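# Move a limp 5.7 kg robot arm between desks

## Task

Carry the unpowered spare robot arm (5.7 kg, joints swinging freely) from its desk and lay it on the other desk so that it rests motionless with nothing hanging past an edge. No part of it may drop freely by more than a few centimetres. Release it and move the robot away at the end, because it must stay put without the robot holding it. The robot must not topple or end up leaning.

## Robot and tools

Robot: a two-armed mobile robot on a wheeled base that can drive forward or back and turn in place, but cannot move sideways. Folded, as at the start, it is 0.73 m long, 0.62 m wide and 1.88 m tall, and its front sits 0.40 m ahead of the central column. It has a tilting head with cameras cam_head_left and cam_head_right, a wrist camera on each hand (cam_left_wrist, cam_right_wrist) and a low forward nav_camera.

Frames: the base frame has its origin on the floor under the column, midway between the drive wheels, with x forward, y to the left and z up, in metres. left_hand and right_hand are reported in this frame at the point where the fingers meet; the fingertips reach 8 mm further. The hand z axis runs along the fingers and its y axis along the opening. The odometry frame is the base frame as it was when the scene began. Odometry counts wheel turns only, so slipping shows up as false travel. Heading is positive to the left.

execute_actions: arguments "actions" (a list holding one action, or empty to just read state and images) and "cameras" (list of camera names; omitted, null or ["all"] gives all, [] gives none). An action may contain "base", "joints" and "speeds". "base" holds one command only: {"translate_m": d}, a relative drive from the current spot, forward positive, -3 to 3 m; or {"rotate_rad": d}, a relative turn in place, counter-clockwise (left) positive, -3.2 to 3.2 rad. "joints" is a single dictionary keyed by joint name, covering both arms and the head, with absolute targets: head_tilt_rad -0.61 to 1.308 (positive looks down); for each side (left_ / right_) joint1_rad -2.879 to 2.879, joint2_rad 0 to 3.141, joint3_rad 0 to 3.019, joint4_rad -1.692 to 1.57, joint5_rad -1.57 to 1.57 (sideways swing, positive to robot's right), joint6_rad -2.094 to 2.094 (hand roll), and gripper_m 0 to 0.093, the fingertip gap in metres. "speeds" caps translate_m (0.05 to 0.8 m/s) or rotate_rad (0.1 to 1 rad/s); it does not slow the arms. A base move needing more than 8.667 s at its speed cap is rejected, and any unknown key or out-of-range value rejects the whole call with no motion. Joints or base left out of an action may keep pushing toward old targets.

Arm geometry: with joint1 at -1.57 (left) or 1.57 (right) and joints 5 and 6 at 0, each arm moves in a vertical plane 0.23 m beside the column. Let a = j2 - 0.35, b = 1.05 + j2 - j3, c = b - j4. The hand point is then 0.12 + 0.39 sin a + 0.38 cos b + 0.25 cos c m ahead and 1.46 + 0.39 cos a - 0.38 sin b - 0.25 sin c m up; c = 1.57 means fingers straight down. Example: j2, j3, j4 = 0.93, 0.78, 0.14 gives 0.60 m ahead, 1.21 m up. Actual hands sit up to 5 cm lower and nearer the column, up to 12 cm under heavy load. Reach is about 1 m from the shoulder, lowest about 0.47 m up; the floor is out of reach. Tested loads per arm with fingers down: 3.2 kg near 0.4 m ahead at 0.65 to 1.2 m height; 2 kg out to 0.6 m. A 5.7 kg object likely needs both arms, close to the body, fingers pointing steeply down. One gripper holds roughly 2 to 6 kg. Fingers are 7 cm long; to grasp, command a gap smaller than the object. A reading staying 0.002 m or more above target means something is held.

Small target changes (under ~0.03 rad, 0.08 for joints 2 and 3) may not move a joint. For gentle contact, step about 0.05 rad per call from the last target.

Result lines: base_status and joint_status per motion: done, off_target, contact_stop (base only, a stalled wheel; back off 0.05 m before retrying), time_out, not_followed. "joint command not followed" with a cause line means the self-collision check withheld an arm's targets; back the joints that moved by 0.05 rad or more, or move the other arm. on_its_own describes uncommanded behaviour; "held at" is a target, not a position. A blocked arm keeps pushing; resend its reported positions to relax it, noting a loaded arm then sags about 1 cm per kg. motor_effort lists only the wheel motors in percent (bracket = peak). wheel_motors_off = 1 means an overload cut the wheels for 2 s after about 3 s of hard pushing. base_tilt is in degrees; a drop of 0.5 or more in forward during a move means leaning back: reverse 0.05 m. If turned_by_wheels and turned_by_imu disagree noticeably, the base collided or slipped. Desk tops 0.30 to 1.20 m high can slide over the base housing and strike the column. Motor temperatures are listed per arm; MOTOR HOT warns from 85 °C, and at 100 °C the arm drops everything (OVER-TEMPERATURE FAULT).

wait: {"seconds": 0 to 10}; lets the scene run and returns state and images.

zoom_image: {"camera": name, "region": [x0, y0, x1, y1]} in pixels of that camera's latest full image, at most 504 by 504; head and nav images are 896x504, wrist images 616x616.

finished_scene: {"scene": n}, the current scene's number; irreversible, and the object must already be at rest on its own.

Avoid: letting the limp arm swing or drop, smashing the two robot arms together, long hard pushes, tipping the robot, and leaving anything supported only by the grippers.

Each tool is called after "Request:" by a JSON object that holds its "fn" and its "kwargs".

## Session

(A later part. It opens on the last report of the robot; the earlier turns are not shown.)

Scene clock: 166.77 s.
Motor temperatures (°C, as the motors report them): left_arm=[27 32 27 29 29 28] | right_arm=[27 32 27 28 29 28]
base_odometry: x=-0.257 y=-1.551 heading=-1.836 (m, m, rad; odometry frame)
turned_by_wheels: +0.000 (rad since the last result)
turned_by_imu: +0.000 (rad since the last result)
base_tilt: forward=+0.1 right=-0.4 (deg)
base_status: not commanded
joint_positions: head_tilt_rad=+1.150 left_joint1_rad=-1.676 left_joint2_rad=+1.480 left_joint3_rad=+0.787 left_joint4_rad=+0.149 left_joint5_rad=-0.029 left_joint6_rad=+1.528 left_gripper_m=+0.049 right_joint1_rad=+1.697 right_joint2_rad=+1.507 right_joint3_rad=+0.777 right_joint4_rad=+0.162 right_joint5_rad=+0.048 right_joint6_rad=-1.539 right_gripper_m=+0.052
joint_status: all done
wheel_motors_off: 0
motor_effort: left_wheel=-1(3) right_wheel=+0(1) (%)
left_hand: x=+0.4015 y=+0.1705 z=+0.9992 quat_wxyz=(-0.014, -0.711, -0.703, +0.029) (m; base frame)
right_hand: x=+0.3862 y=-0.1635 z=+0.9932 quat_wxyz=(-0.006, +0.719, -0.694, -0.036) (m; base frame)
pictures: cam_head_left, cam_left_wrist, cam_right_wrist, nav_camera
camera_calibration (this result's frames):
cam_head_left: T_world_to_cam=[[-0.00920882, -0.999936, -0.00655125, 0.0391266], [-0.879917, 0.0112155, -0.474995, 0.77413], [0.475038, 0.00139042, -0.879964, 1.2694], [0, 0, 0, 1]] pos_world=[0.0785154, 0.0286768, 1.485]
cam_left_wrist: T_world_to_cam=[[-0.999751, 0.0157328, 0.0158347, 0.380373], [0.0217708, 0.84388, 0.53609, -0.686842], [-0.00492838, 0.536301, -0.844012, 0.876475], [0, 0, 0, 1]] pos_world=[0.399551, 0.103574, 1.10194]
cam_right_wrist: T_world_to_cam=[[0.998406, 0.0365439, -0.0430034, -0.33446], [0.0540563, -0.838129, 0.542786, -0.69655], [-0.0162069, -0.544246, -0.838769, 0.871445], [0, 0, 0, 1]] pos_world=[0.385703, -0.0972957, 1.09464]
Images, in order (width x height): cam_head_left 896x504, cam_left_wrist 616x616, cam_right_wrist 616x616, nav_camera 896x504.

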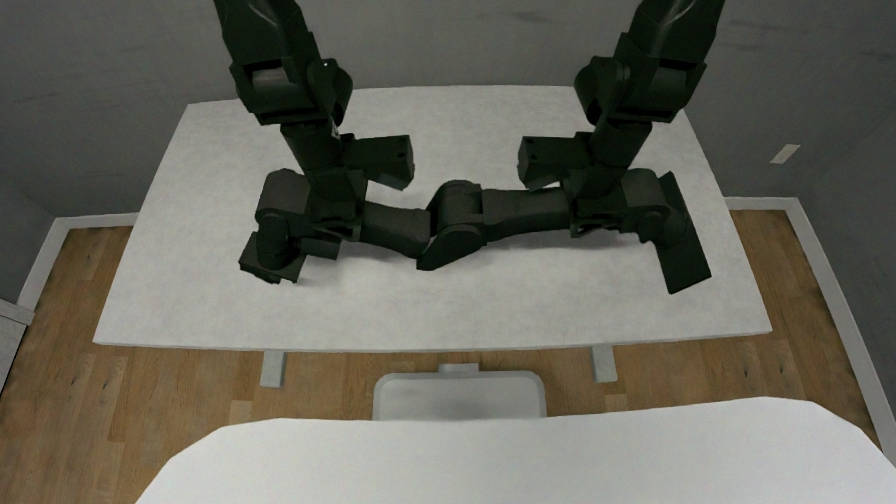

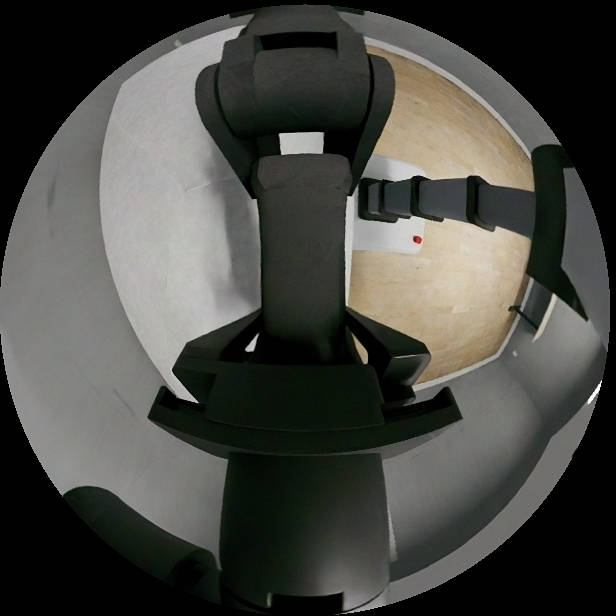

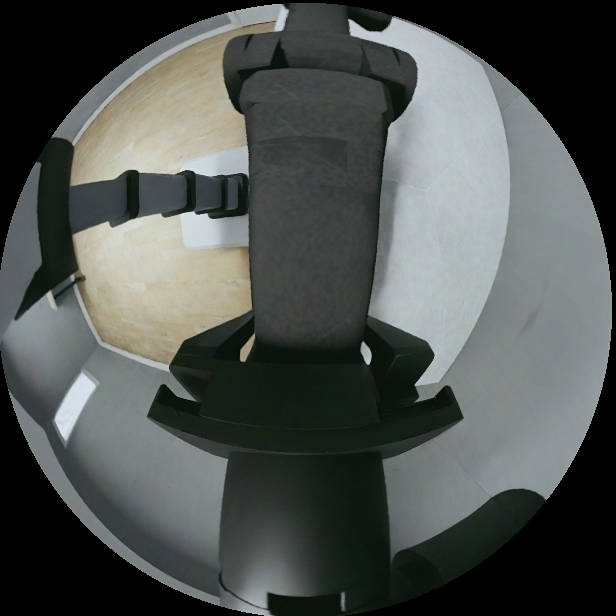

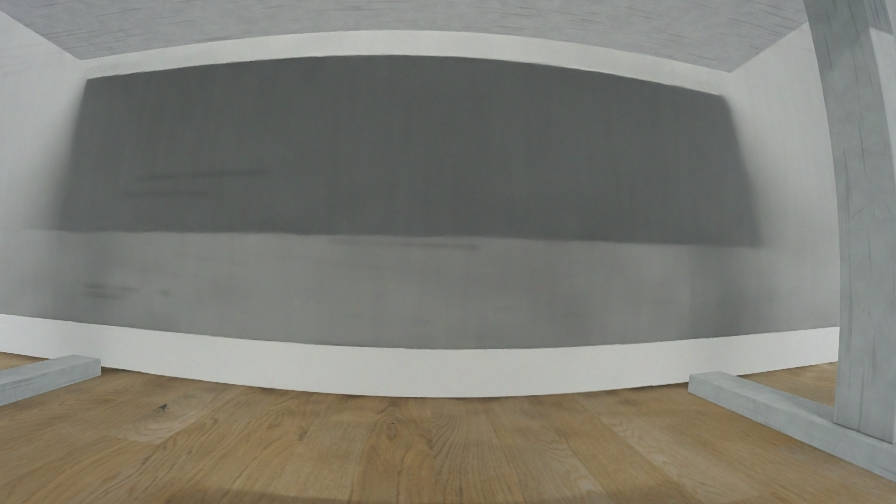

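Request:
{"fn": "execute_actions", "kwargs": {"actions": [{"joints":{"left_joint2_rad":1.27,"left_joint3_rad":0.65,"left_joint4_rad":0.10,"right_joint2_rad":1.33,"right_joint3_rad":0.65,"right_joint4_rad":0.12,"head_tilt_rad":0.9}}], "cameras": ["cam_head_left"]}}

Request:
{"fn": "execute_actions", "kwargs": {"actions": [{"base":{"translate_m":-0.8},"speeds":{"translate_m":0.2}}], "cameras": ["cam_head_left","nav_camera"]}}

Scene clock: 170.17 s.
Motor temperatures (°C, as the motors report them): left_arm=[27 32 27 29 30 28] | right_arm=[27 32 28 28 30 28]
base_odometry: x=-0.257 y=-1.551 heading=-1.836 (m, m, rad; odometry frame)
turned_by_wheels: +0.000 (rad since the last result)
turned_by_imu: +0.000 (rad since the last result)
base_tilt: forward=+0.2 right=-0.4 (deg)
base_status: not commanded
joint_positions: head_tilt_rad=+0.915 left_joint1_rad=-1.683 left_joint2_rad=+1.373 left_joint3_rad=+0.691 left_joint4_rad=+0.125 left_joint5_rad=-0.025 left_joint6_rad=+1.523 left_gripper_m=+0.049 right_joint1_rad=+1.708 right_joint2_rad=+1.398 right_joint3_rad=+0.682 right_joint4_rad=+0.135 right_joint5_rad=+0.043 right_joint6_rad=-1.533 right_gripper_m=+0.052
joint_status: all done
wheel_motors_off: 0
motor_effort: left_wheel=-1(2) right_wheel=+0(1) (%)
left_hand: x=+0.3833 y=+0.1709 z=+1.0349 quat_wxyz=(-0.013, -0.710, -0.703, +0.037) (m; base frame)
right_hand: x=+0.3689 y=-0.1620 z=+1.0300 quat_wxyz=(-0.006, +0.719, -0.694, -0.046) (m; base frame)
pictures: cam_head_left
camera_calibration (this result's frames):
cam_head_left: T_world_to_cam=[[-0.00743248, -0.999936, -0.00851349, 0.0420596], [-0.745304, 0.0112155, -0.666631, 1.06252], [0.666684, 0.00139042, -0.74534, 1.0525], [0, 0, 0, 1]] pos_world=[0.0905271, 0.0286768, 1.49314]
Images, in order (width x height): cam_head_left 896x504.

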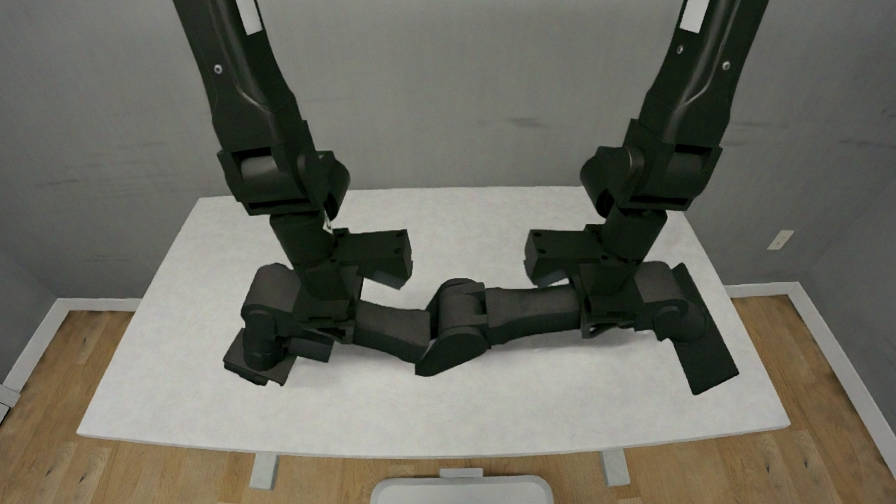

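Scene clock: 175.10 s.
Motor temperatures (°C, as the motors report them): left_arm=[27 32 27 29 30 28] | right_arm=[27 32 28 28 31 28]
base_odometry: x=-0.048 y=-0.779 heading=-1.835 (m, m, rad; odometry frame)
turned_by_wheels: +0.001 (rad since the last result)
turned_by_imu: +0.003 (rad since the last result)
base_tilt: forward=+0.1 right=-0.3 (deg)
base_status: done
joint_positions: head_tilt_rad=+0.914 left_joint1_rad=-1.683 left_joint2_rad=+1.372 left_joint3_rad=+0.684 left_joint4_rad=+0.118 left_joint5_rad=-0.026 left_joint6_rad=+1.520 left_gripper_m=+0.049 right_joint1_rad=+1.709 right_joint2_rad=+1.399 right_joint3_rad=+0.676 right_joint4_rad=+0.130 right_joint5_rad=+0.041 right_joint6_rad=-1.531 right_gripper_m=+0.052
joint_status: not commanded
wheel_motors_off: 0
motor_effort: left_wheel=+1(55) right_wheel=+0(43) (%)
left_hand: x=+0.3774 y=+0.1711 z=+1.0358 quat_wxyz=(-0.008, -0.710, -0.703, +0.041) (m; base frame)
right_hand: x=+0.3636 y=-0.1619 z=+1.0306 quat_wxyz=(-0.002, +0.718, -0.694, -0.051) (m; base frame)
pictures: cam_head_left, nav_camera
camera_calibration (this result's frames):
cam_head_left: T_world_to_cam=[[-0.00742484, -0.999936, -0.00852015, 0.0420695], [-0.744706, 0.0112155, -0.667299, 1.06352], [0.667352, 0.00139042, -0.744741, 1.05155], [0, 0, 0, 1]] pos_world=[0.0905691, 0.0286768, 1.49317]
Images, in order (width x height): cam_head_left 896x504, nav_camera 896x504.

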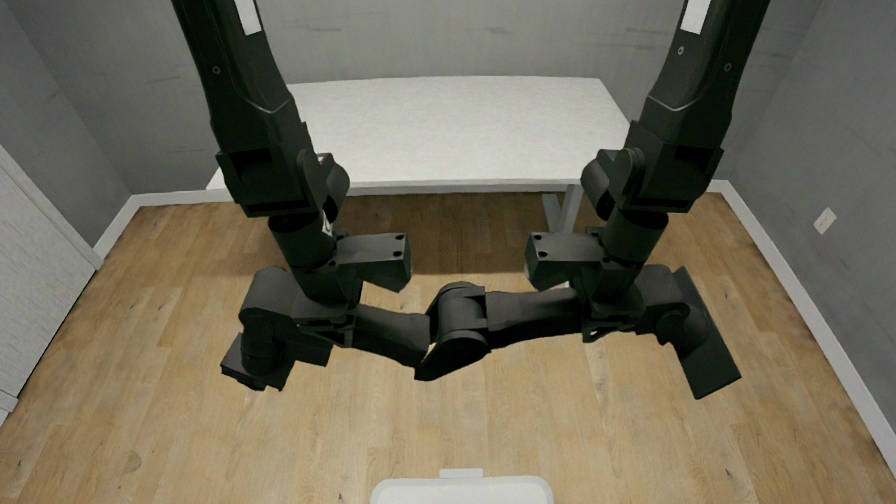

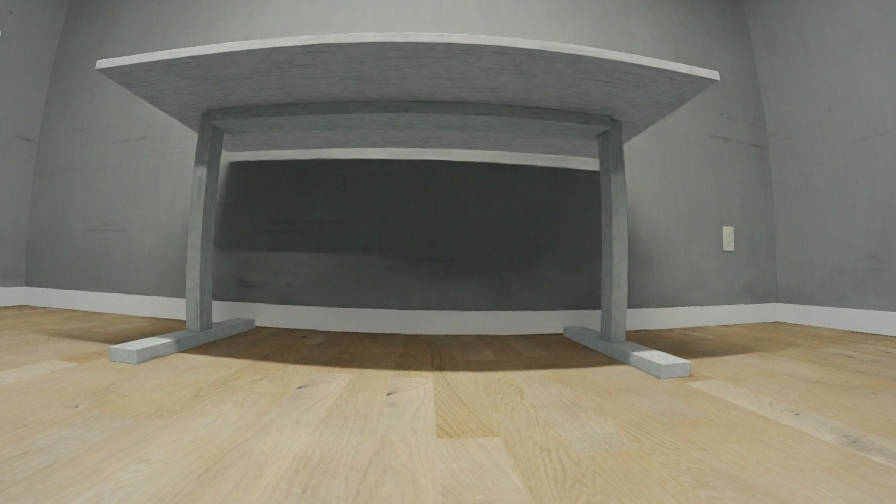

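Request:
{"fn": "execute_actions", "kwargs": {"actions": [{"base":{"rotate_rad":3.0},"speeds":{"rotate_rad":0.45},"joints":{"head_tilt_rad":0.45}}], "cameras": ["cam_head_left","cam_head_right","nav_camera"]}}

Scene clock: 187.57 s.
Motor temperatures (°C, as the motors report them): left_arm=[27 32 27 29 31 28] | right_arm=[28 32 28 28 32 29]
base_odometry: x=-0.048 y=-0.779 heading=+1.164 (m, m, rad; odometry frame)
turned_by_wheels: +3.000 (rad since the last result)
turned_by_imu: +3.032 (rad since the last result)
base_tilt: forward=+0.1 right=-0.4 (deg)
base_status: done
joint_positions: head_tilt_rad=+0.469 left_joint1_rad=-1.686 left_joint2_rad=+1.372 left_joint3_rad=+0.684 left_joint4_rad=+0.118 left_joint5_rad=-0.028 left_joint6_rad=+1.519 left_gripper_m=+0.049 right_joint1_rad=+1.708 right_joint2_rad=+1.399 right_joint3_rad=+0.676 right_joint4_rad=+0.130 right_joint5_rad=+0.045 right_joint6_rad=-1.533 right_gripper_m=+0.052
joint_status: all done
wheel_motors_off: 0
motor_effort: left_wheel=-1(44) right_wheel=+1(44) (%)
left_hand: x=+0.3774 y=+0.1701 z=+1.0359 quat_wxyz=(-0.008, -0.710, -0.703, +0.041) (m; base frame)
right_hand: x=+0.3637 y=-0.1629 z=+1.0305 quat_wxyz=(+0.000, +0.719, -0.693, -0.049) (m; base frame)
pictures: cam_head_left, cam_head_right, nav_camera
camera_calibration (this result's frames):
cam_head_left: T_world_to_cam=[[-0.00302869, -0.999936, -0.010888, 0.0454962], [-0.38447, 0.0112155, -0.923069, 1.43939], [0.923132, 0.00139042, -0.38448, 0.483954], [0, 0, 0, 1]] pos_world=[0.106788, 0.0286768, 1.51522]
cam_head_right: T_world_to_cam=[[-0.0141653, -0.999825, -0.012225, -0.0211346], [-0.37626, 0.0166576, -0.926364, 1.43857], [0.926406, -0.00852243, -0.37643, 0.46644], [0, 0, 0, 1]] pos_world=[0.108862, -0.0411187, 1.50796]
Images, in order (width x height): cam_head_left 896x504, cam_head_right 896x504, nav_camera 896x504.

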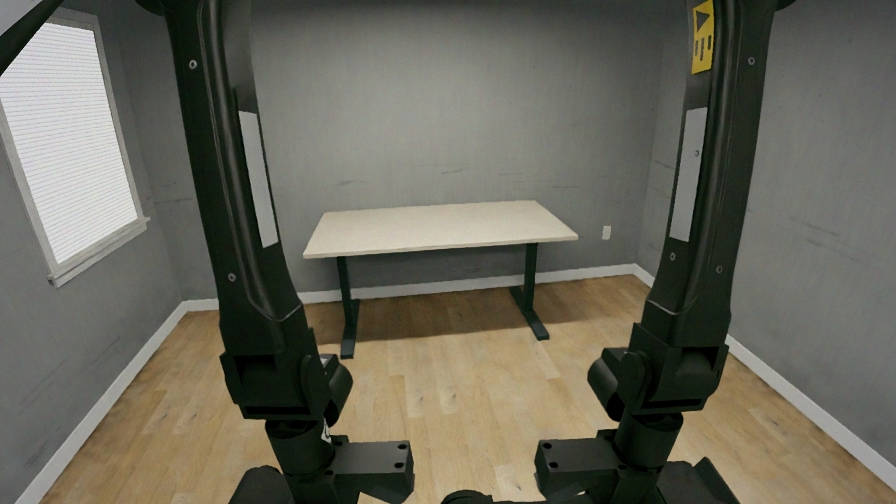

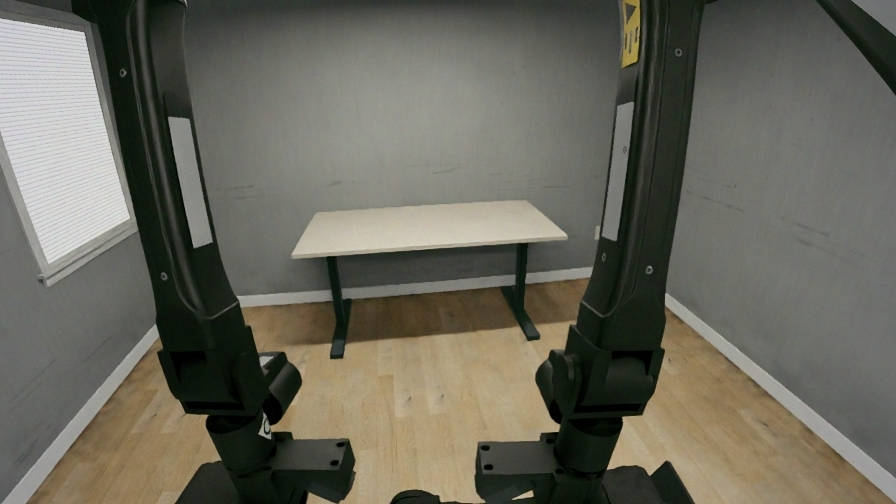

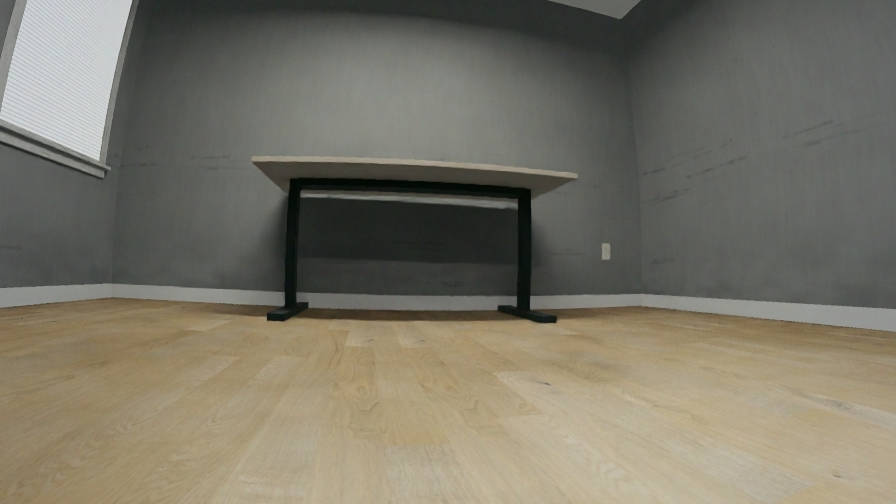

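Request:
{"fn": "execute_actions", "kwargs": {"actions": [{"base":{"rotate_rad":-0.12},"speeds":{"rotate_rad":0.4}}], "cameras": []}}

Request:
{"fn": "execute_actions", "kwargs": {"actions": [{"base":{"translate_m":1.0},"speeds":{"translate_m":0.3}}], "cameras": []}}

Request:
{"fn": "execute_actions", "kwargs": {"actions": [{"base":{"rotate_rad":0.245},"speeds":{"rotate_rad":0.4},"joints":{"head_tilt_rad":0.65}}], "cameras": ["cam_head_left","nav_camera"]}}

Scene clock: 197.20 s.
Motor temperatures (°C, as the motors report them): left_arm=[27 32 27 29 32 29] | right_arm=[28 32 28 28 33 29]
base_odometry: x=-0.048 y=-0.779 heading=+1.045 (m, m, rad; odometry frame)
turned_by_wheels: -0.120 (rad since the last result)
turned_by_imu: -0.122 (rad since the last result)
base_tilt: forward=+0.2 right=-0.3 (deg)
base_status: done
joint_positions: head_tilt_rad=+0.468 left_joint1_rad=-1.688 left_joint2_rad=+1.372 left_joint3_rad=+0.684 left_joint4_rad=+0.118 left_joint5_rad=-0.026 left_joint6_rad=+1.518 left_gripper_m=+0.049 right_joint1_rad=+1.705 right_joint2_rad=+1.399 right_joint3_rad=+0.676 right_joint4_rad=+0.130 right_joint5_rad=+0.044 right_joint6_rad=-1.533 right_gripper_m=+0.052
joint_status: not commanded
wheel_motors_off: 0
motor_effort: left_wheel=+1(25) right_wheel=-2(24) (%)
left_hand: x=+0.3773 y=+0.1688 z=+1.0360 quat_wxyz=(-0.009, -0.710, -0.703, +0.042) (m; base frame)
right_hand: x=+0.3637 y=-0.1640 z=+1.0304 quat_wxyz=(+0.000, +0.719, -0.694, -0.049) (m; base frame)
pictures: none
No camera images: the call's "cameras" was empty. Leave "cameras" out to get every camera's image.

Scene clock: 201.80 s.
Motor temperatures (°C, as the motors report them): left_arm=[27 32 27 29 32 29] | right_arm=[28 32 28 28 33 29]
base_odometry: x=+0.454 y=+0.086 heading=+1.046 (m, m, rad; odometry frame)
turned_by_wheels: +0.001 (rad since the last result)
turned_by_imu: -0.002 (rad since the last result)
base_tilt: forward=+0.1 right=-0.3 (deg)
base_status: done
joint_positions: head_tilt_rad=+0.468 left_joint1_rad=-1.688 left_joint2_rad=+1.371 left_joint3_rad=+0.693 left_joint4_rad=+0.117 left_joint5_rad=-0.028 left_joint6_rad=+1.520 left_gripper_m=+0.049 right_joint1_rad=+1.705 right_joint2_rad=+1.400 right_joint3_rad=+0.684 right_joint4_rad=+0.130 right_joint5_rad=+0.047 right_joint6_rad=-1.533 right_gripper_m=+0.052
joint_status: not commanded
wheel_motors_off: 0
motor_effort: left_wheel=+2(57) right_wheel=-1(42) (%)
left_hand: x=+0.3829 y=+0.1688 z=+1.0355 quat_wxyz=(-0.011, -0.710, -0.703, +0.039) (m; base frame)
right_hand: x=+0.3684 y=-0.1641 z=+1.0293 quat_wxyz=(-0.002, +0.719, -0.694, -0.045) (m; base frame)
pictures: none
No camera images: the call's "cameras" was empty. Leave "cameras" out to get every camera's image.

Scene clock: 203.17 s.
Motor temperatures (°C, as the motors report them): left_arm=[27 32 27 29 32 29] | right_arm=[28 32 28 28 33 29]
base_odometry: x=+0.454 y=+0.087 heading=+1.290 (m, m, rad; odometry frame)
turned_by_wheels: +0.244 (rad since the last result)
turned_by_imu: +0.245 (rad since the last result)
base_tilt: forward=+0.1 right=-0.3 (deg)
base_status: done
joint_positions: head_tilt_rad=+0.653 left_joint1_rad=-1.688 left_joint2_rad=+1.371 left_joint3_rad=+0.693 left_joint4_rad=+0.117 left_joint5_rad=-0.028 left_joint6_rad=+1.521 left_gripper_m=+0.049 right_joint1_rad=+1.705 right_joint2_rad=+1.400 right_joint3_rad=+0.684 right_joint4_rad=+0.130 right_joint5_rad=+0.045 right_joint6_rad=-1.533 right_gripper_m=+0.052
joint_status: all done
wheel_motors_off: 0
motor_effort: left_wheel=-2(44) right_wheel=+0(35) (%)
left_hand: x=+0.3829 y=+0.1690 z=+1.0355 quat_wxyz=(-0.011, -0.710, -0.703, +0.039) (m; base frame)
right_hand: x=+0.3681 y=-0.1641 z=+1.0294 quat_wxyz=(-0.002, +0.718, -0.694, -0.046) (m; base frame)
pictures: cam_head_left, nav_camera
camera_calibration (this result's frames):
cam_head_left: T_world_to_cam=[[-0.00497488, -0.999936, -0.0101475, 0.0444531], [-0.547299, 0.0112155, -0.836862, 1.31478], [0.836923, 0.00139042, -0.547319, 0.739038], [0, 0, 0, 1]] pos_world=[0.101279, 0.0286768, 1.50523]
Images, in order (width x height): cam_head_left 896x504, nav_camera 896x504.

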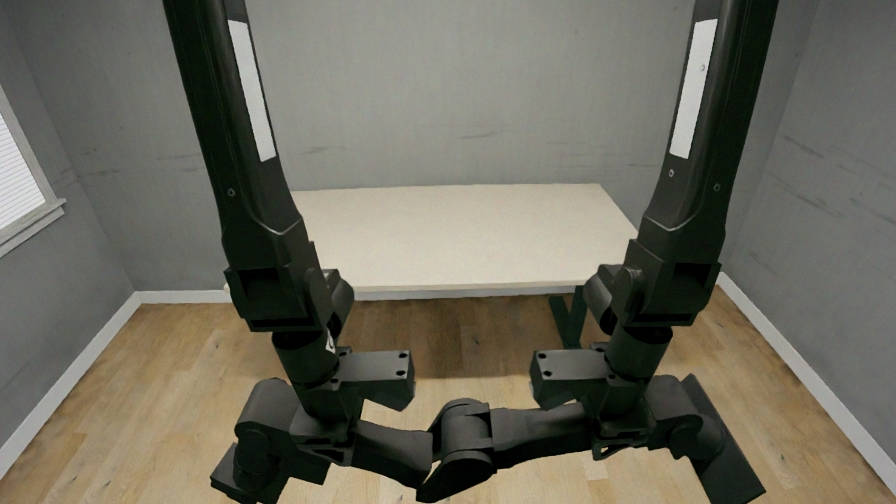

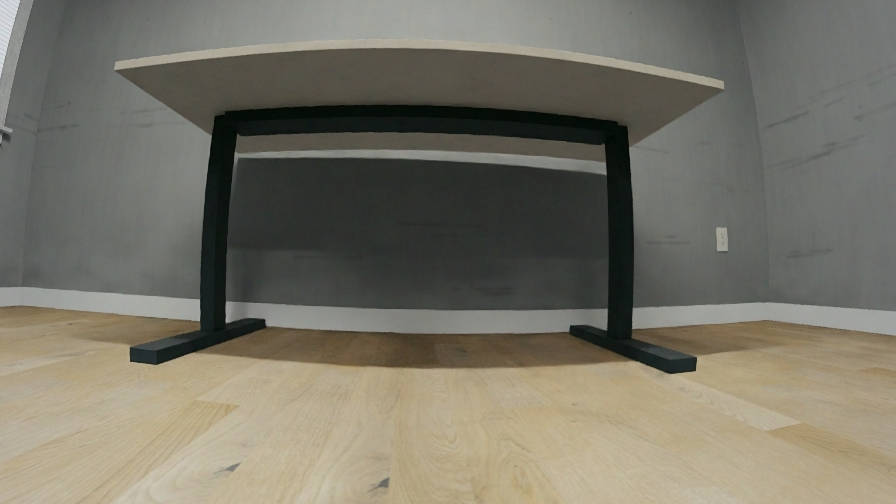

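Request:
{"fn": "execute_actions", "kwargs": {"actions": [{"base":{"translate_m":0.9},"speeds":{"translate_m":0.25},"joints":{"head_tilt_rad":1.0}}], "cameras": ["cam_head_left","cam_left_wrist","cam_right_wrist"]}}

Scene clock: 219.97 s.
Motor temperatures (°C, as the motors report them): left_arm=[27 33 27 29 32 29] | right_arm=[28 33 28 28 34 29]
base_odometry: x=+0.703 y=+0.952 heading=+1.291 (m, m, rad; odometry frame)
turned_by_wheels: +0.001 (rad since the last result)
turned_by_imu: -0.002 (rad since the last result)
base_tilt: forward=+0.1 right=-0.4 (deg)
base_status: done
joint_positions: head_tilt_rad=+1.000 left_joint1_rad=-1.688 left_joint2_rad=+1.371 left_joint3_rad=+0.693 left_joint4_rad=+0.117 left_joint5_rad=-0.029 left_joint6_rad=+1.521 left_gripper_m=+0.049 right_joint1_rad=+1.706 right_joint2_rad=+1.400 right_joint3_rad=+0.685 right_joint4_rad=+0.130 right_joint5_rad=+0.046 right_joint6_rad=-1.533 right_gripper_m=+0.052
joint_status: all done
wheel_motors_off: 0
motor_effort: left_wheel=+2(51) right_wheel=-2(47) (%)
left_hand: x=+0.3831 y=+0.1690 z=+1.0356 quat_wxyz=(-0.011, -0.710, -0.703, +0.038) (m; base frame)
right_hand: x=+0.3684 y=-0.1638 z=+1.0292 quat_wxyz=(-0.002, +0.719, -0.694, -0.046) (m; base frame)
pictures: cam_head_left, cam_left_wrist, cam_right_wrist
camera_calibration (this result's frames):
cam_head_left: T_world_to_cam=[[-0.00812904, -0.999936, -0.00785111, 0.0410744], [-0.799256, 0.0112155, -0.600886, 0.96397], [0.600936, 0.00139042, -0.799296, 1.13888], [0, 0, 0, 1]] pos_world=[0.0863982, 0.0286768, 1.48986]
cam_left_wrist: T_world_to_cam=[[-0.99934, 0.0154727, 0.03288, 0.343635], [0.0305245, 0.848373, 0.528518, -0.700992], [-0.0197169, 0.529172, -0.848285, 0.919168], [0, 0, 0, 1]] pos_world=[0.382929, 0.102988, 1.1389]
cam_right_wrist: T_world_to_cam=[[0.997424, 0.0372284, -0.0613156, -0.295851], [0.0643541, -0.842005, 0.535618, -0.712435], [-0.0316879, -0.538184, -0.842232, 0.911459], [0, 0, 0, 1]] pos_world=[0.369819, -0.0983271, 1.13111]
Images, in order (width x height): cam_head_left 896x504, cam_left_wrist 616x616, cam_right_wrist 616x616.

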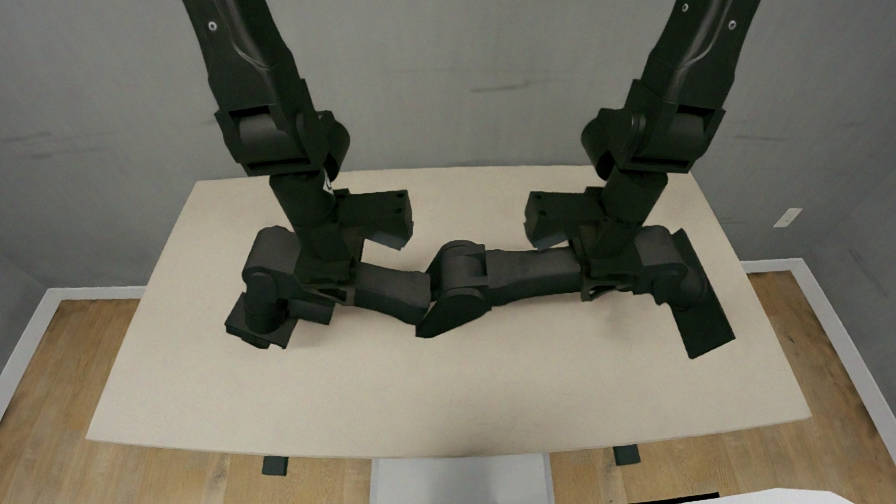

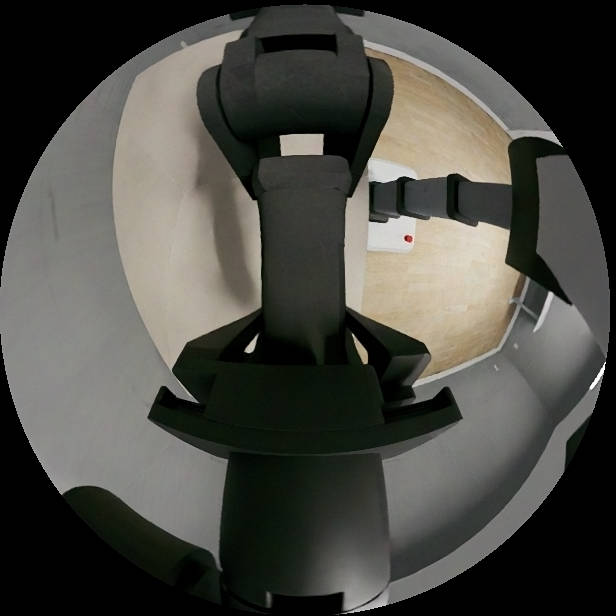

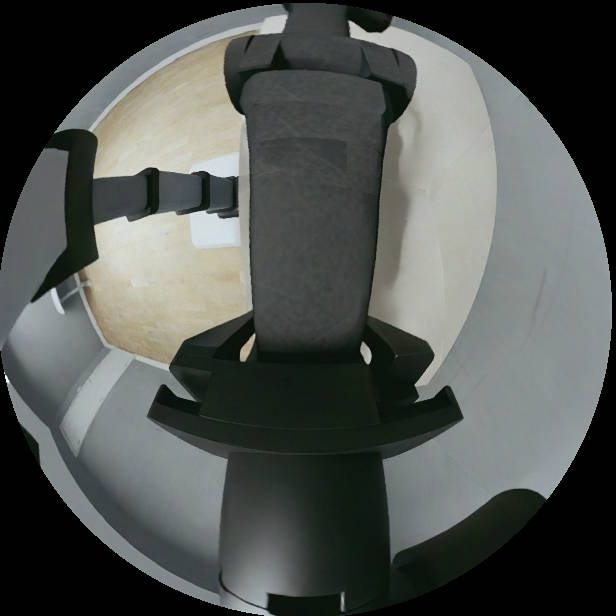

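Request:
{"fn": "execute_actions", "kwargs": {"actions": [{"base":{"translate_m":0.06},"speeds":{"translate_m":0.08},"joints":{"left_joint2_rad":1.42,"left_joint3_rad":0.80,"left_joint4_rad":0.08,"right_joint2_rad":1.48,"right_joint3_rad":0.80,"right_joint4_rad":0.10}}], "cameras": ["cam_head_left","cam_left_wrist"]}}

Scene clock: 224.50 s.
Motor temperatures (°C, as the motors report them): left_arm=[27 33 28 29 33 29] | right_arm=[28 33 28 28 33 29]
base_odometry: x=+0.720 y=+1.009 heading=+1.292 (m, m, rad; odometry frame)
turned_by_wheels: +0.000 (rad since the last result)
turned_by_imu: +0.000 (rad since the last result)
base_tilt: forward=+0.2 right=-0.4 (deg)
base_status: done
joint_positions: head_tilt_rad=+1.001 left_joint1_rad=-1.680 left_joint2_rad=+1.530 left_joint3_rad=+0.846 left_joint4_rad=+0.101 left_joint5_rad=-0.034 left_joint6_rad=+1.525 left_gripper_m=+0.049 right_joint1_rad=+1.689 right_joint2_rad=+1.562 right_joint3_rad=+0.840 right_joint4_rad=+0.112 right_joint5_rad=+0.052 right_joint6_rad=-1.538 right_gripper_m=+0.052
joint_status: all done
wheel_motors_off: 0
motor_effort: left_wheel=+1(38) right_wheel=-1(34) (%)
left_hand: x=+0.4029 y=+0.1679 z=+0.9813 quat_wxyz=(+0.001, -0.711, -0.702, +0.042) (m; base frame)
right_hand: x=+0.3868 y=-0.1667 z=+0.9733 quat_wxyz=(+0.014, +0.718, -0.694, -0.046) (m; base frame)
pictures: cam_head_left, cam_left_wrist
camera_calibration (this result's frames):
cam_head_left: T_world_to_cam=[[-0.00813519, -0.999936, -0.00784473, 0.0410649], [-0.799727, 0.0112155, -0.600259, 0.963028], [0.600309, 0.00139042, -0.799767, 1.13964], [0, 0, 0, 1]] pos_world=[0.0863589, 0.0286768, 1.48983]
cam_left_wrist: T_world_to_cam=[[-0.998336, 0.0178816, 0.0548265, 0.342887], [0.0446637, 0.841162, 0.538936, -0.686696], [-0.0364809, 0.540488, -0.84056, 0.871395], [0, 0, 0, 1]] pos_world=[0.404776, 0.100512, 1.08375]
Images, in order (width x height): cam_head_left 896x504, cam_left_wrist 616x616.

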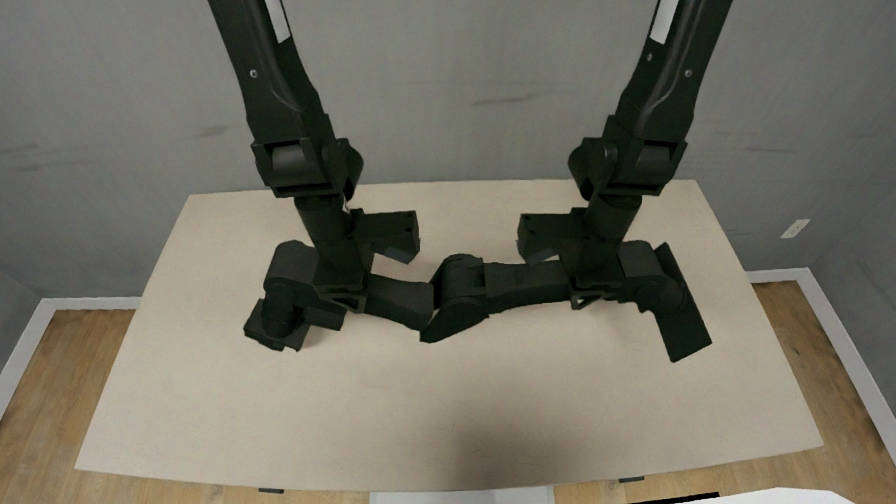

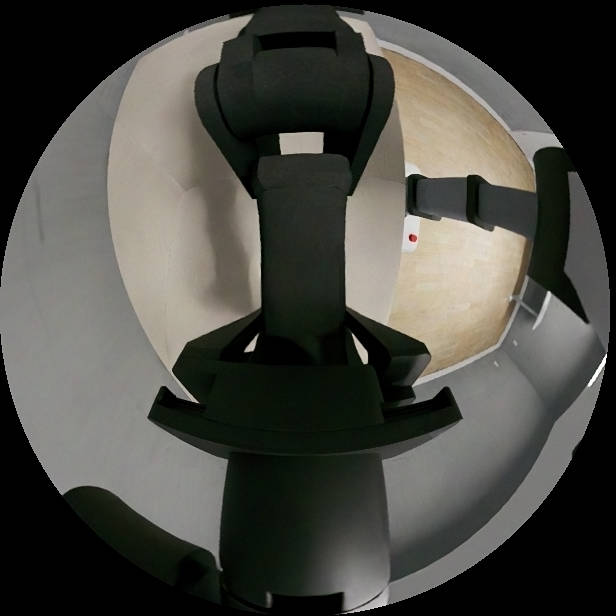

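Request:
{"fn": "execute_actions", "kwargs": {"actions": [{"joints":{"left_joint1_rad":-1.71,"left_joint2_rad":1.50,"left_joint3_rad":0.92,"left_joint4_rad":0.06,"right_joint1_rad":1.60,"right_joint2_rad":1.56,"right_joint3_rad":0.92,"right_joint4_rad":0.08}}], "cameras": ["cam_head_left"]}}

Scene clock: 228.30 s.
Motor temperatures (°C, as the motors report them): left_arm=[27 33 28 29 32 29] | right_arm=[28 33 28 28 33 29]
base_odometry: x=+0.720 y=+1.009 heading=+1.292 (m, m, rad; odometry frame)
turned_by_wheels: +0.000 (rad since the last result)
turned_by_imu: +0.000 (rad since the last result)
base_tilt: forward=+0.1 right=-0.4 (deg)
base_status: not commanded
joint_positions: head_tilt_rad=+1.001 left_joint1_rad=-1.722 left_joint2_rad=+1.618 left_joint3_rad=+0.963 left_joint4_rad=+0.081 left_joint5_rad=-0.045 left_joint6_rad=+1.515 left_gripper_m=+0.049 right_joint1_rad=+1.633 right_joint2_rad=+1.643 right_joint3_rad=+0.941 right_joint4_rad=+0.093 right_joint5_rad=+0.049 right_joint6_rad=-1.552 right_gripper_m=+0.052
joint_status: all done
wheel_motors_off: 0
motor_effort: left_wheel=+3(5) right_wheel=-1(2) (%)
left_hand: x=+0.4262 y=+0.1394 z=+0.9505 quat_wxyz=(-0.011, -0.715, -0.698, +0.047) (m; base frame)
right_hand: x=+0.4054 y=-0.1960 z=+0.9402 quat_wxyz=(+0.029, +0.712, -0.700, -0.031) (m; base frame)
pictures: cam_head_left
camera_calibration (this result's frames):
cam_head_left: T_world_to_cam=[[-0.00813519, -0.999936, -0.00784473, 0.0410649], [-0.799727, 0.0112155, -0.600259, 0.963028], [0.600309, 0.00139042, -0.799767, 1.13964], [0, 0, 0, 1]] pos_world=[0.0863589, 0.0286768, 1.48983]
Images, in order (width x height): cam_head_left 896x504.

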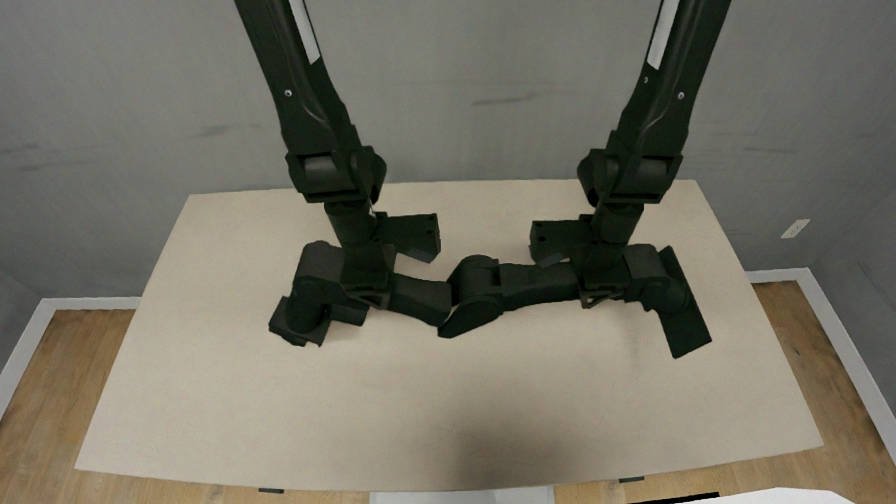

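Request:
{"fn": "execute_actions", "kwargs": {"actions": [{"joints":{"left_joint2_rad":1.56,"left_joint3_rad":1.0,"left_joint4_rad":0.05,"right_joint2_rad":1.62,"right_joint3_rad":1.0,"right_joint4_rad":0.07}}], "cameras": ["cam_head_left"]}}

Request:
{"fn": "zoom_image", "kwargs": {"camera": "cam_head_left", "region": [230, 200, 530, 380]}}

Scene clock: 233.77 s.
Motor temperatures (°C, as the motors report them): left_arm=[27 34 28 29 32 29] | right_arm=[28 34 28 28 33 29]
base_odometry: x=+0.720 y=+1.009 heading=+1.292 (m, m, rad; odometry frame)
turned_by_wheels: +0.000 (rad since the last result)
turned_by_imu: +0.000 (rad since the last result)
base_tilt: forward=+0.1 right=-0.4 (deg)
base_status: not commanded
joint_positions: head_tilt_rad=+1.001 left_joint1_rad=-1.718 left_joint2_rad=+1.673 left_joint3_rad=+1.033 left_joint4_rad=+0.074 left_joint5_rad=-0.049 left_joint6_rad=+1.515 left_gripper_m=+0.049 right_joint1_rad=+1.630 right_joint2_rad=+1.703 right_joint3_rad=+1.020 right_joint4_rad=+0.081 right_joint5_rad=+0.052 right_joint6_rad=-1.555 right_gripper_m=+0.052
joint_status: all done
wheel_motors_off: 0
motor_effort: left_wheel=+2(3) right_wheel=-2(2) (%)
left_hand: x=+0.4398 y=+0.1389 z=+0.9294 quat_wxyz=(-0.012, -0.714, -0.699, +0.042) (m; base frame)
right_hand: x=+0.4194 y=-0.1967 z=+0.9164 quat_wxyz=(+0.028, +0.713, -0.700, -0.027) (m; base frame)
pictures: cam_head_left
camera_calibration (this result's frames):
cam_head_left: T_world_to_cam=[[-0.00813519, -0.999936, -0.00784473, 0.0410649], [-0.799727, 0.0112155, -0.600259, 0.963028], [0.600309, 0.00139042, -0.799767, 1.13964], [0, 0, 0, 1]] pos_world=[0.0863589, 0.0286768, 1.48983]
Images, in order (width x height): cam_head_left 896x504.

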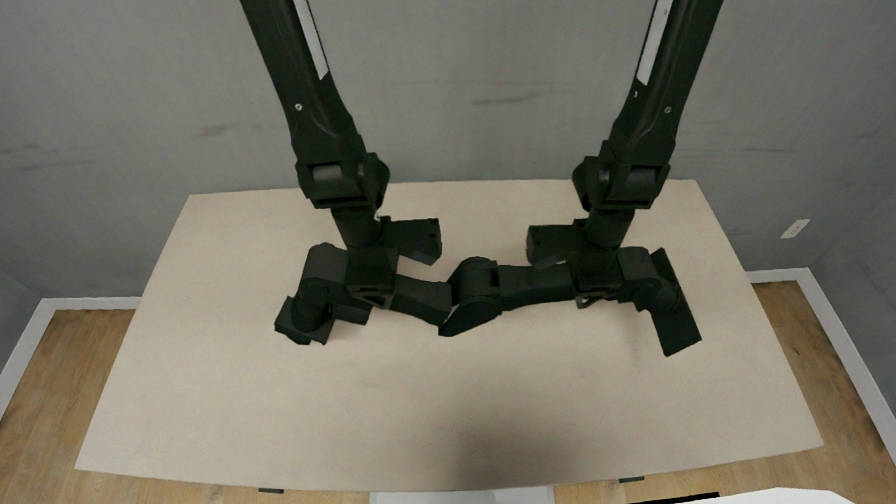

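Region (230, 200, 530, 380) of cam_head_left's 896x504 image, scaled by 1.680, with more detail than that image has; it fills the top 302 rows of this view, and the rest is white.

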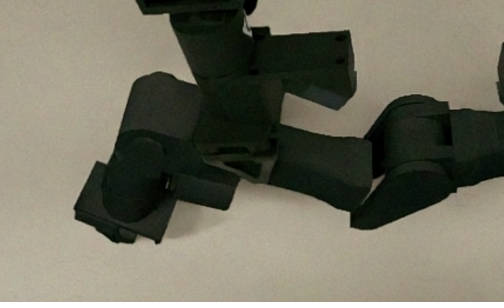

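Request:
{"fn": "execute_actions", "kwargs": {"actions": [{"joints":{"left_joint1_rad":-1.77,"left_joint2_rad":1.62,"left_joint3_rad":1.08,"left_joint5_rad":-0.12,"right_joint1_rad":1.54,"right_joint2_rad":1.68,"right_joint3_rad":1.08,"right_joint5_rad":0.03}}], "cameras": ["cam_head_left"]}}

Request:
{"fn": "zoom_image", "kwargs": {"camera": "cam_head_left", "region": [230, 200, 530, 380]}}

Scene clock: 237.00 s.
Motor temperatures (°C, as the motors report them): left_arm=[27 34 28 29 32 29] | right_arm=[28 34 28 28 33 29]
base_odometry: x=+0.720 y=+1.009 heading=+1.292 (m, m, rad; odometry frame)
turned_by_wheels: +0.000 (rad since the last result)
turned_by_imu: +0.000 (rad since the last result)
base_tilt: forward=+0.0 right=-0.4 (deg)
base_status: not commanded
joint_positions: head_tilt_rad=+1.001 left_joint1_rad=-1.764 left_joint2_rad=+1.735 left_joint3_rad=+1.116 left_joint4_rad=+0.072 left_joint5_rad=-0.099 left_joint6_rad=+1.510 left_gripper_m=+0.049 right_joint1_rad=+1.575 right_joint2_rad=+1.770 right_joint3_rad=+1.096 right_joint4_rad=+0.079 right_joint5_rad=+0.002 right_joint6_rad=-1.568 right_gripper_m=+0.052
joint_status: all done
wheel_motors_off: 0
motor_effort: left_wheel=+2(4) right_wheel=-2(2) (%)
left_hand: x=+0.4553 y=+0.1125 z=+0.9087 quat_wxyz=(-0.016, -0.720, -0.693, +0.031) (m; base frame)
right_hand: x=+0.4295 y=-0.2232 z=+0.8896 quat_wxyz=(+0.025, +0.706, -0.707, -0.026) (m; base frame)
pictures: cam_head_left
camera_calibration (this result's frames):
cam_head_left: T_world_to_cam=[[-0.00813519, -0.999936, -0.00784473, 0.0410649], [-0.799727, 0.0112155, -0.600259, 0.963028], [0.600309, 0.00139042, -0.799767, 1.13964], [0, 0, 0, 1]] pos_world=[0.0863589, 0.0286768, 1.48983]
Images, in order (width x height): cam_head_left 896x504.

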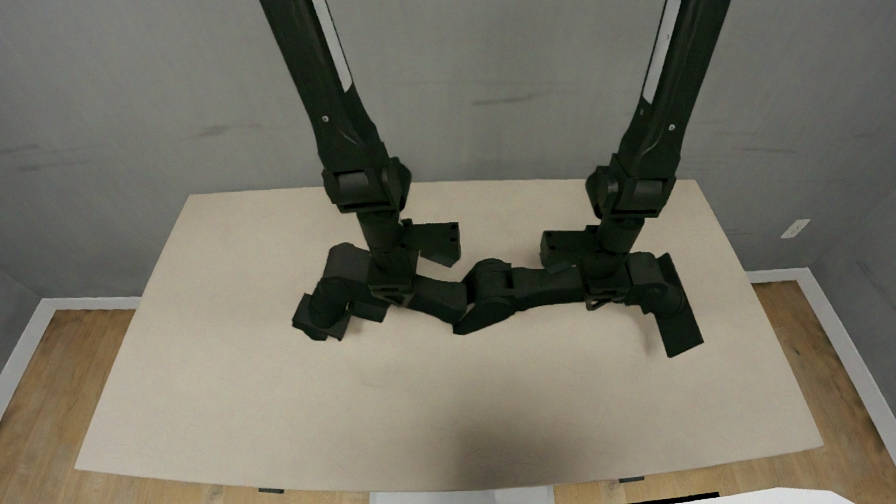

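Region (230, 200, 530, 380) of cam_head_left's 896x504 image, scaled by 1.680, with more detail than that image has; it fills the top 302 rows of this view, and the rest is white.

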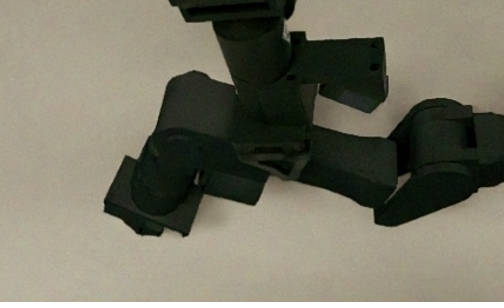

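Request:
{"fn": "execute_actions", "kwargs": {"actions": [{"joints":{"left_joint1_rad":-1.80,"left_joint2_rad":1.69,"left_joint3_rad":1.15,"right_joint1_rad":1.51,"right_joint2_rad":1.74,"right_joint3_rad":1.15}}], "cameras": ["cam_head_left"]}}

Request:
{"fn": "execute_actions", "kwargs": {"actions": [{"joints":{"left_joint2_rad":1.76,"left_joint3_rad":1.22,"right_joint2_rad":1.80,"right_joint3_rad":1.21,"right_joint4_rad":0.09}}], "cameras": ["cam_head_left"]}}

Request:
{"fn": "zoom_image", "kwargs": {"camera": "cam_head_left", "region": [230, 200, 730, 380]}}

Scene clock: 243.17 s.
Motor temperatures (°C, as the motors report them): left_arm=[27 35 27 29 31 29] | right_arm=[28 34 28 28 33 29]
base_odometry: x=+0.720 y=+1.009 heading=+1.292 (m, m, rad; odometry frame)
turned_by_wheels: +0.000 (rad since the last result)
turned_by_imu: +0.000 (rad since the last result)
base_tilt: forward=+0.1 right=-0.3 (deg)
base_status: not commanded
joint_positions: head_tilt_rad=+1.001 left_joint1_rad=-1.781 left_joint2_rad=+1.776 left_joint3_rad=+1.173 left_joint4_rad=+0.072 left_joint5_rad=-0.104 left_joint6_rad=+1.510 left_gripper_m=+0.049 right_joint1_rad=+1.553 right_joint2_rad=+1.834 right_joint3_rad=+1.168 right_joint4_rad=+0.077 right_joint5_rad=-0.002 right_joint6_rad=-1.566 right_gripper_m=+0.051
joint_status: all done
wheel_motors_off: 0
motor_effort: left_wheel=+3(4) right_wheel=-2(3) (%)
left_hand: x=+0.4669 y=+0.0977 z=+0.8947 quat_wxyz=(-0.026, -0.722, -0.690, +0.029) (m; base frame)
right_hand: x=+0.4372 y=-0.2375 z=+0.8649 quat_wxyz=(+0.028, +0.702, -0.712, -0.018) (m; base frame)
pictures: cam_head_left
camera_calibration (this result's frames):
cam_head_left: T_world_to_cam=[[-0.00813519, -0.999936, -0.00784473, 0.0410649], [-0.799727, 0.0112155, -0.600259, 0.963028], [0.600309, 0.00139042, -0.799767, 1.13964], [0, 0, 0, 1]] pos_world=[0.0863589, 0.0286768, 1.48983]
Images, in order (width x height): cam_head_left 896x504.

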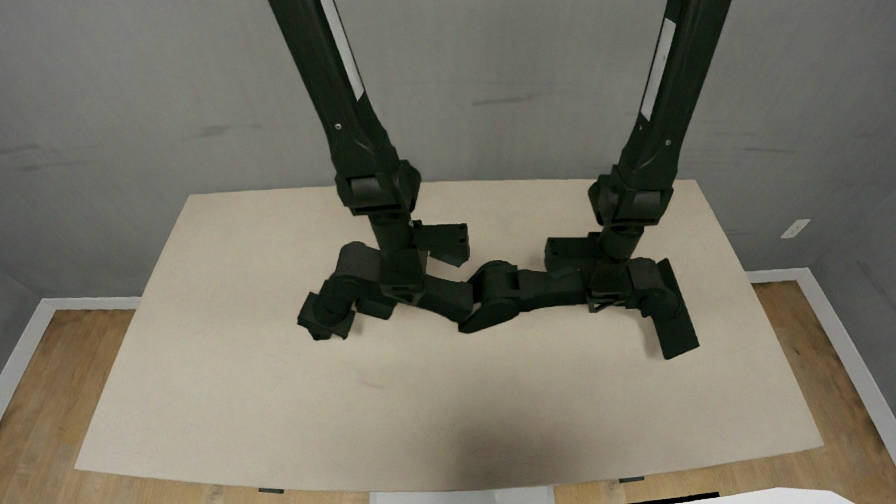

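Scene clock: 243.87 s.
Motor temperatures (°C, as the motors report them): left_arm=[27 35 27 29 31 29] | right_arm=[28 35 28 28 33 29]
base_odometry: x=+0.720 y=+1.009 heading=+1.292 (m, m, rad; odometry frame)
turned_by_wheels: +0.000 (rad since the last result)
turned_by_imu: +0.000 (rad since the last result)
base_tilt: forward=+0.2 right=-0.4 (deg)
base_status: not commanded
joint_positions: head_tilt_rad=+1.001 left_joint1_rad=-1.785 left_joint2_rad=+1.828 left_joint3_rad=+1.245 left_joint4_rad=+0.067 left_joint5_rad=-0.107 left_joint6_rad=+1.527 left_gripper_m=+0.049 right_joint1_rad=+1.544 right_joint2_rad=+1.891 right_joint3_rad=+1.231 right_joint4_rad=+0.092 right_joint5_rad=-0.001 right_joint6_rad=-1.553 right_gripper_m=+0.051
joint_status: all done
wheel_motors_off: 0
motor_effort: left_wheel=+2(4) right_wheel=-2(2) (%)
left_hand: x=+0.4802 y=+0.0905 z=+0.8752 quat_wxyz=(-0.032, -0.728, -0.684, +0.024) (m; base frame)
right_hand: x=+0.4451 y=-0.2447 z=+0.8423 quat_wxyz=(+0.024, +0.696, -0.718, -0.008) (m; base frame)
pictures: cam_head_left
camera_calibration (this result's frames):
cam_head_left: T_world_to_cam=[[-0.00813519, -0.999936, -0.00784473, 0.0410649], [-0.799727, 0.0112155, -0.600259, 0.963028], [0.600309, 0.00139042, -0.799767, 1.13964], [0, 0, 0, 1]] pos_world=[0.0863589, 0.0286768, 1.48983]
Images, in order (width x height): cam_head_left 896x504.

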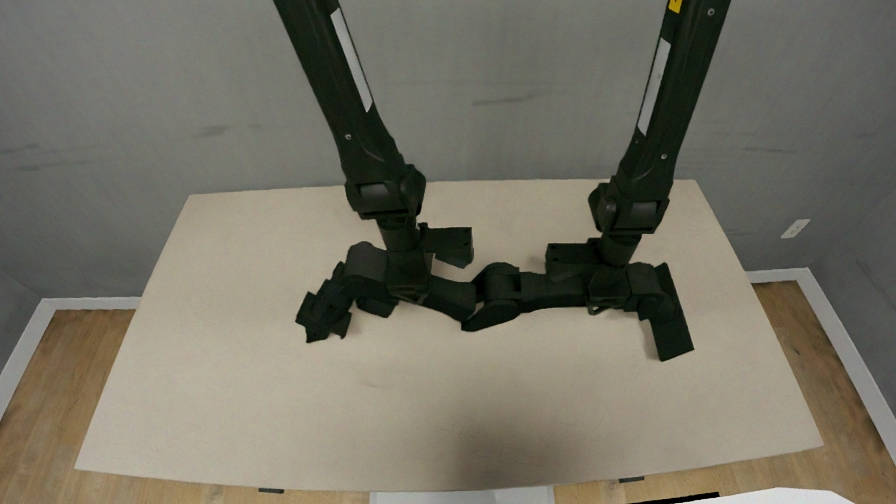

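Region (230, 200, 730, 380) of cam_head_left's 896x504 image, scaled by 1.008, with more detail than that image has; it fills the top 181 rows of this view, and the rest is white.

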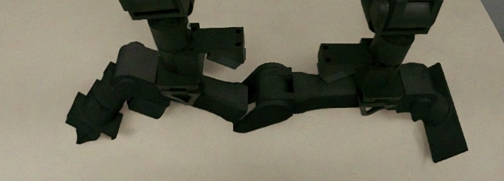

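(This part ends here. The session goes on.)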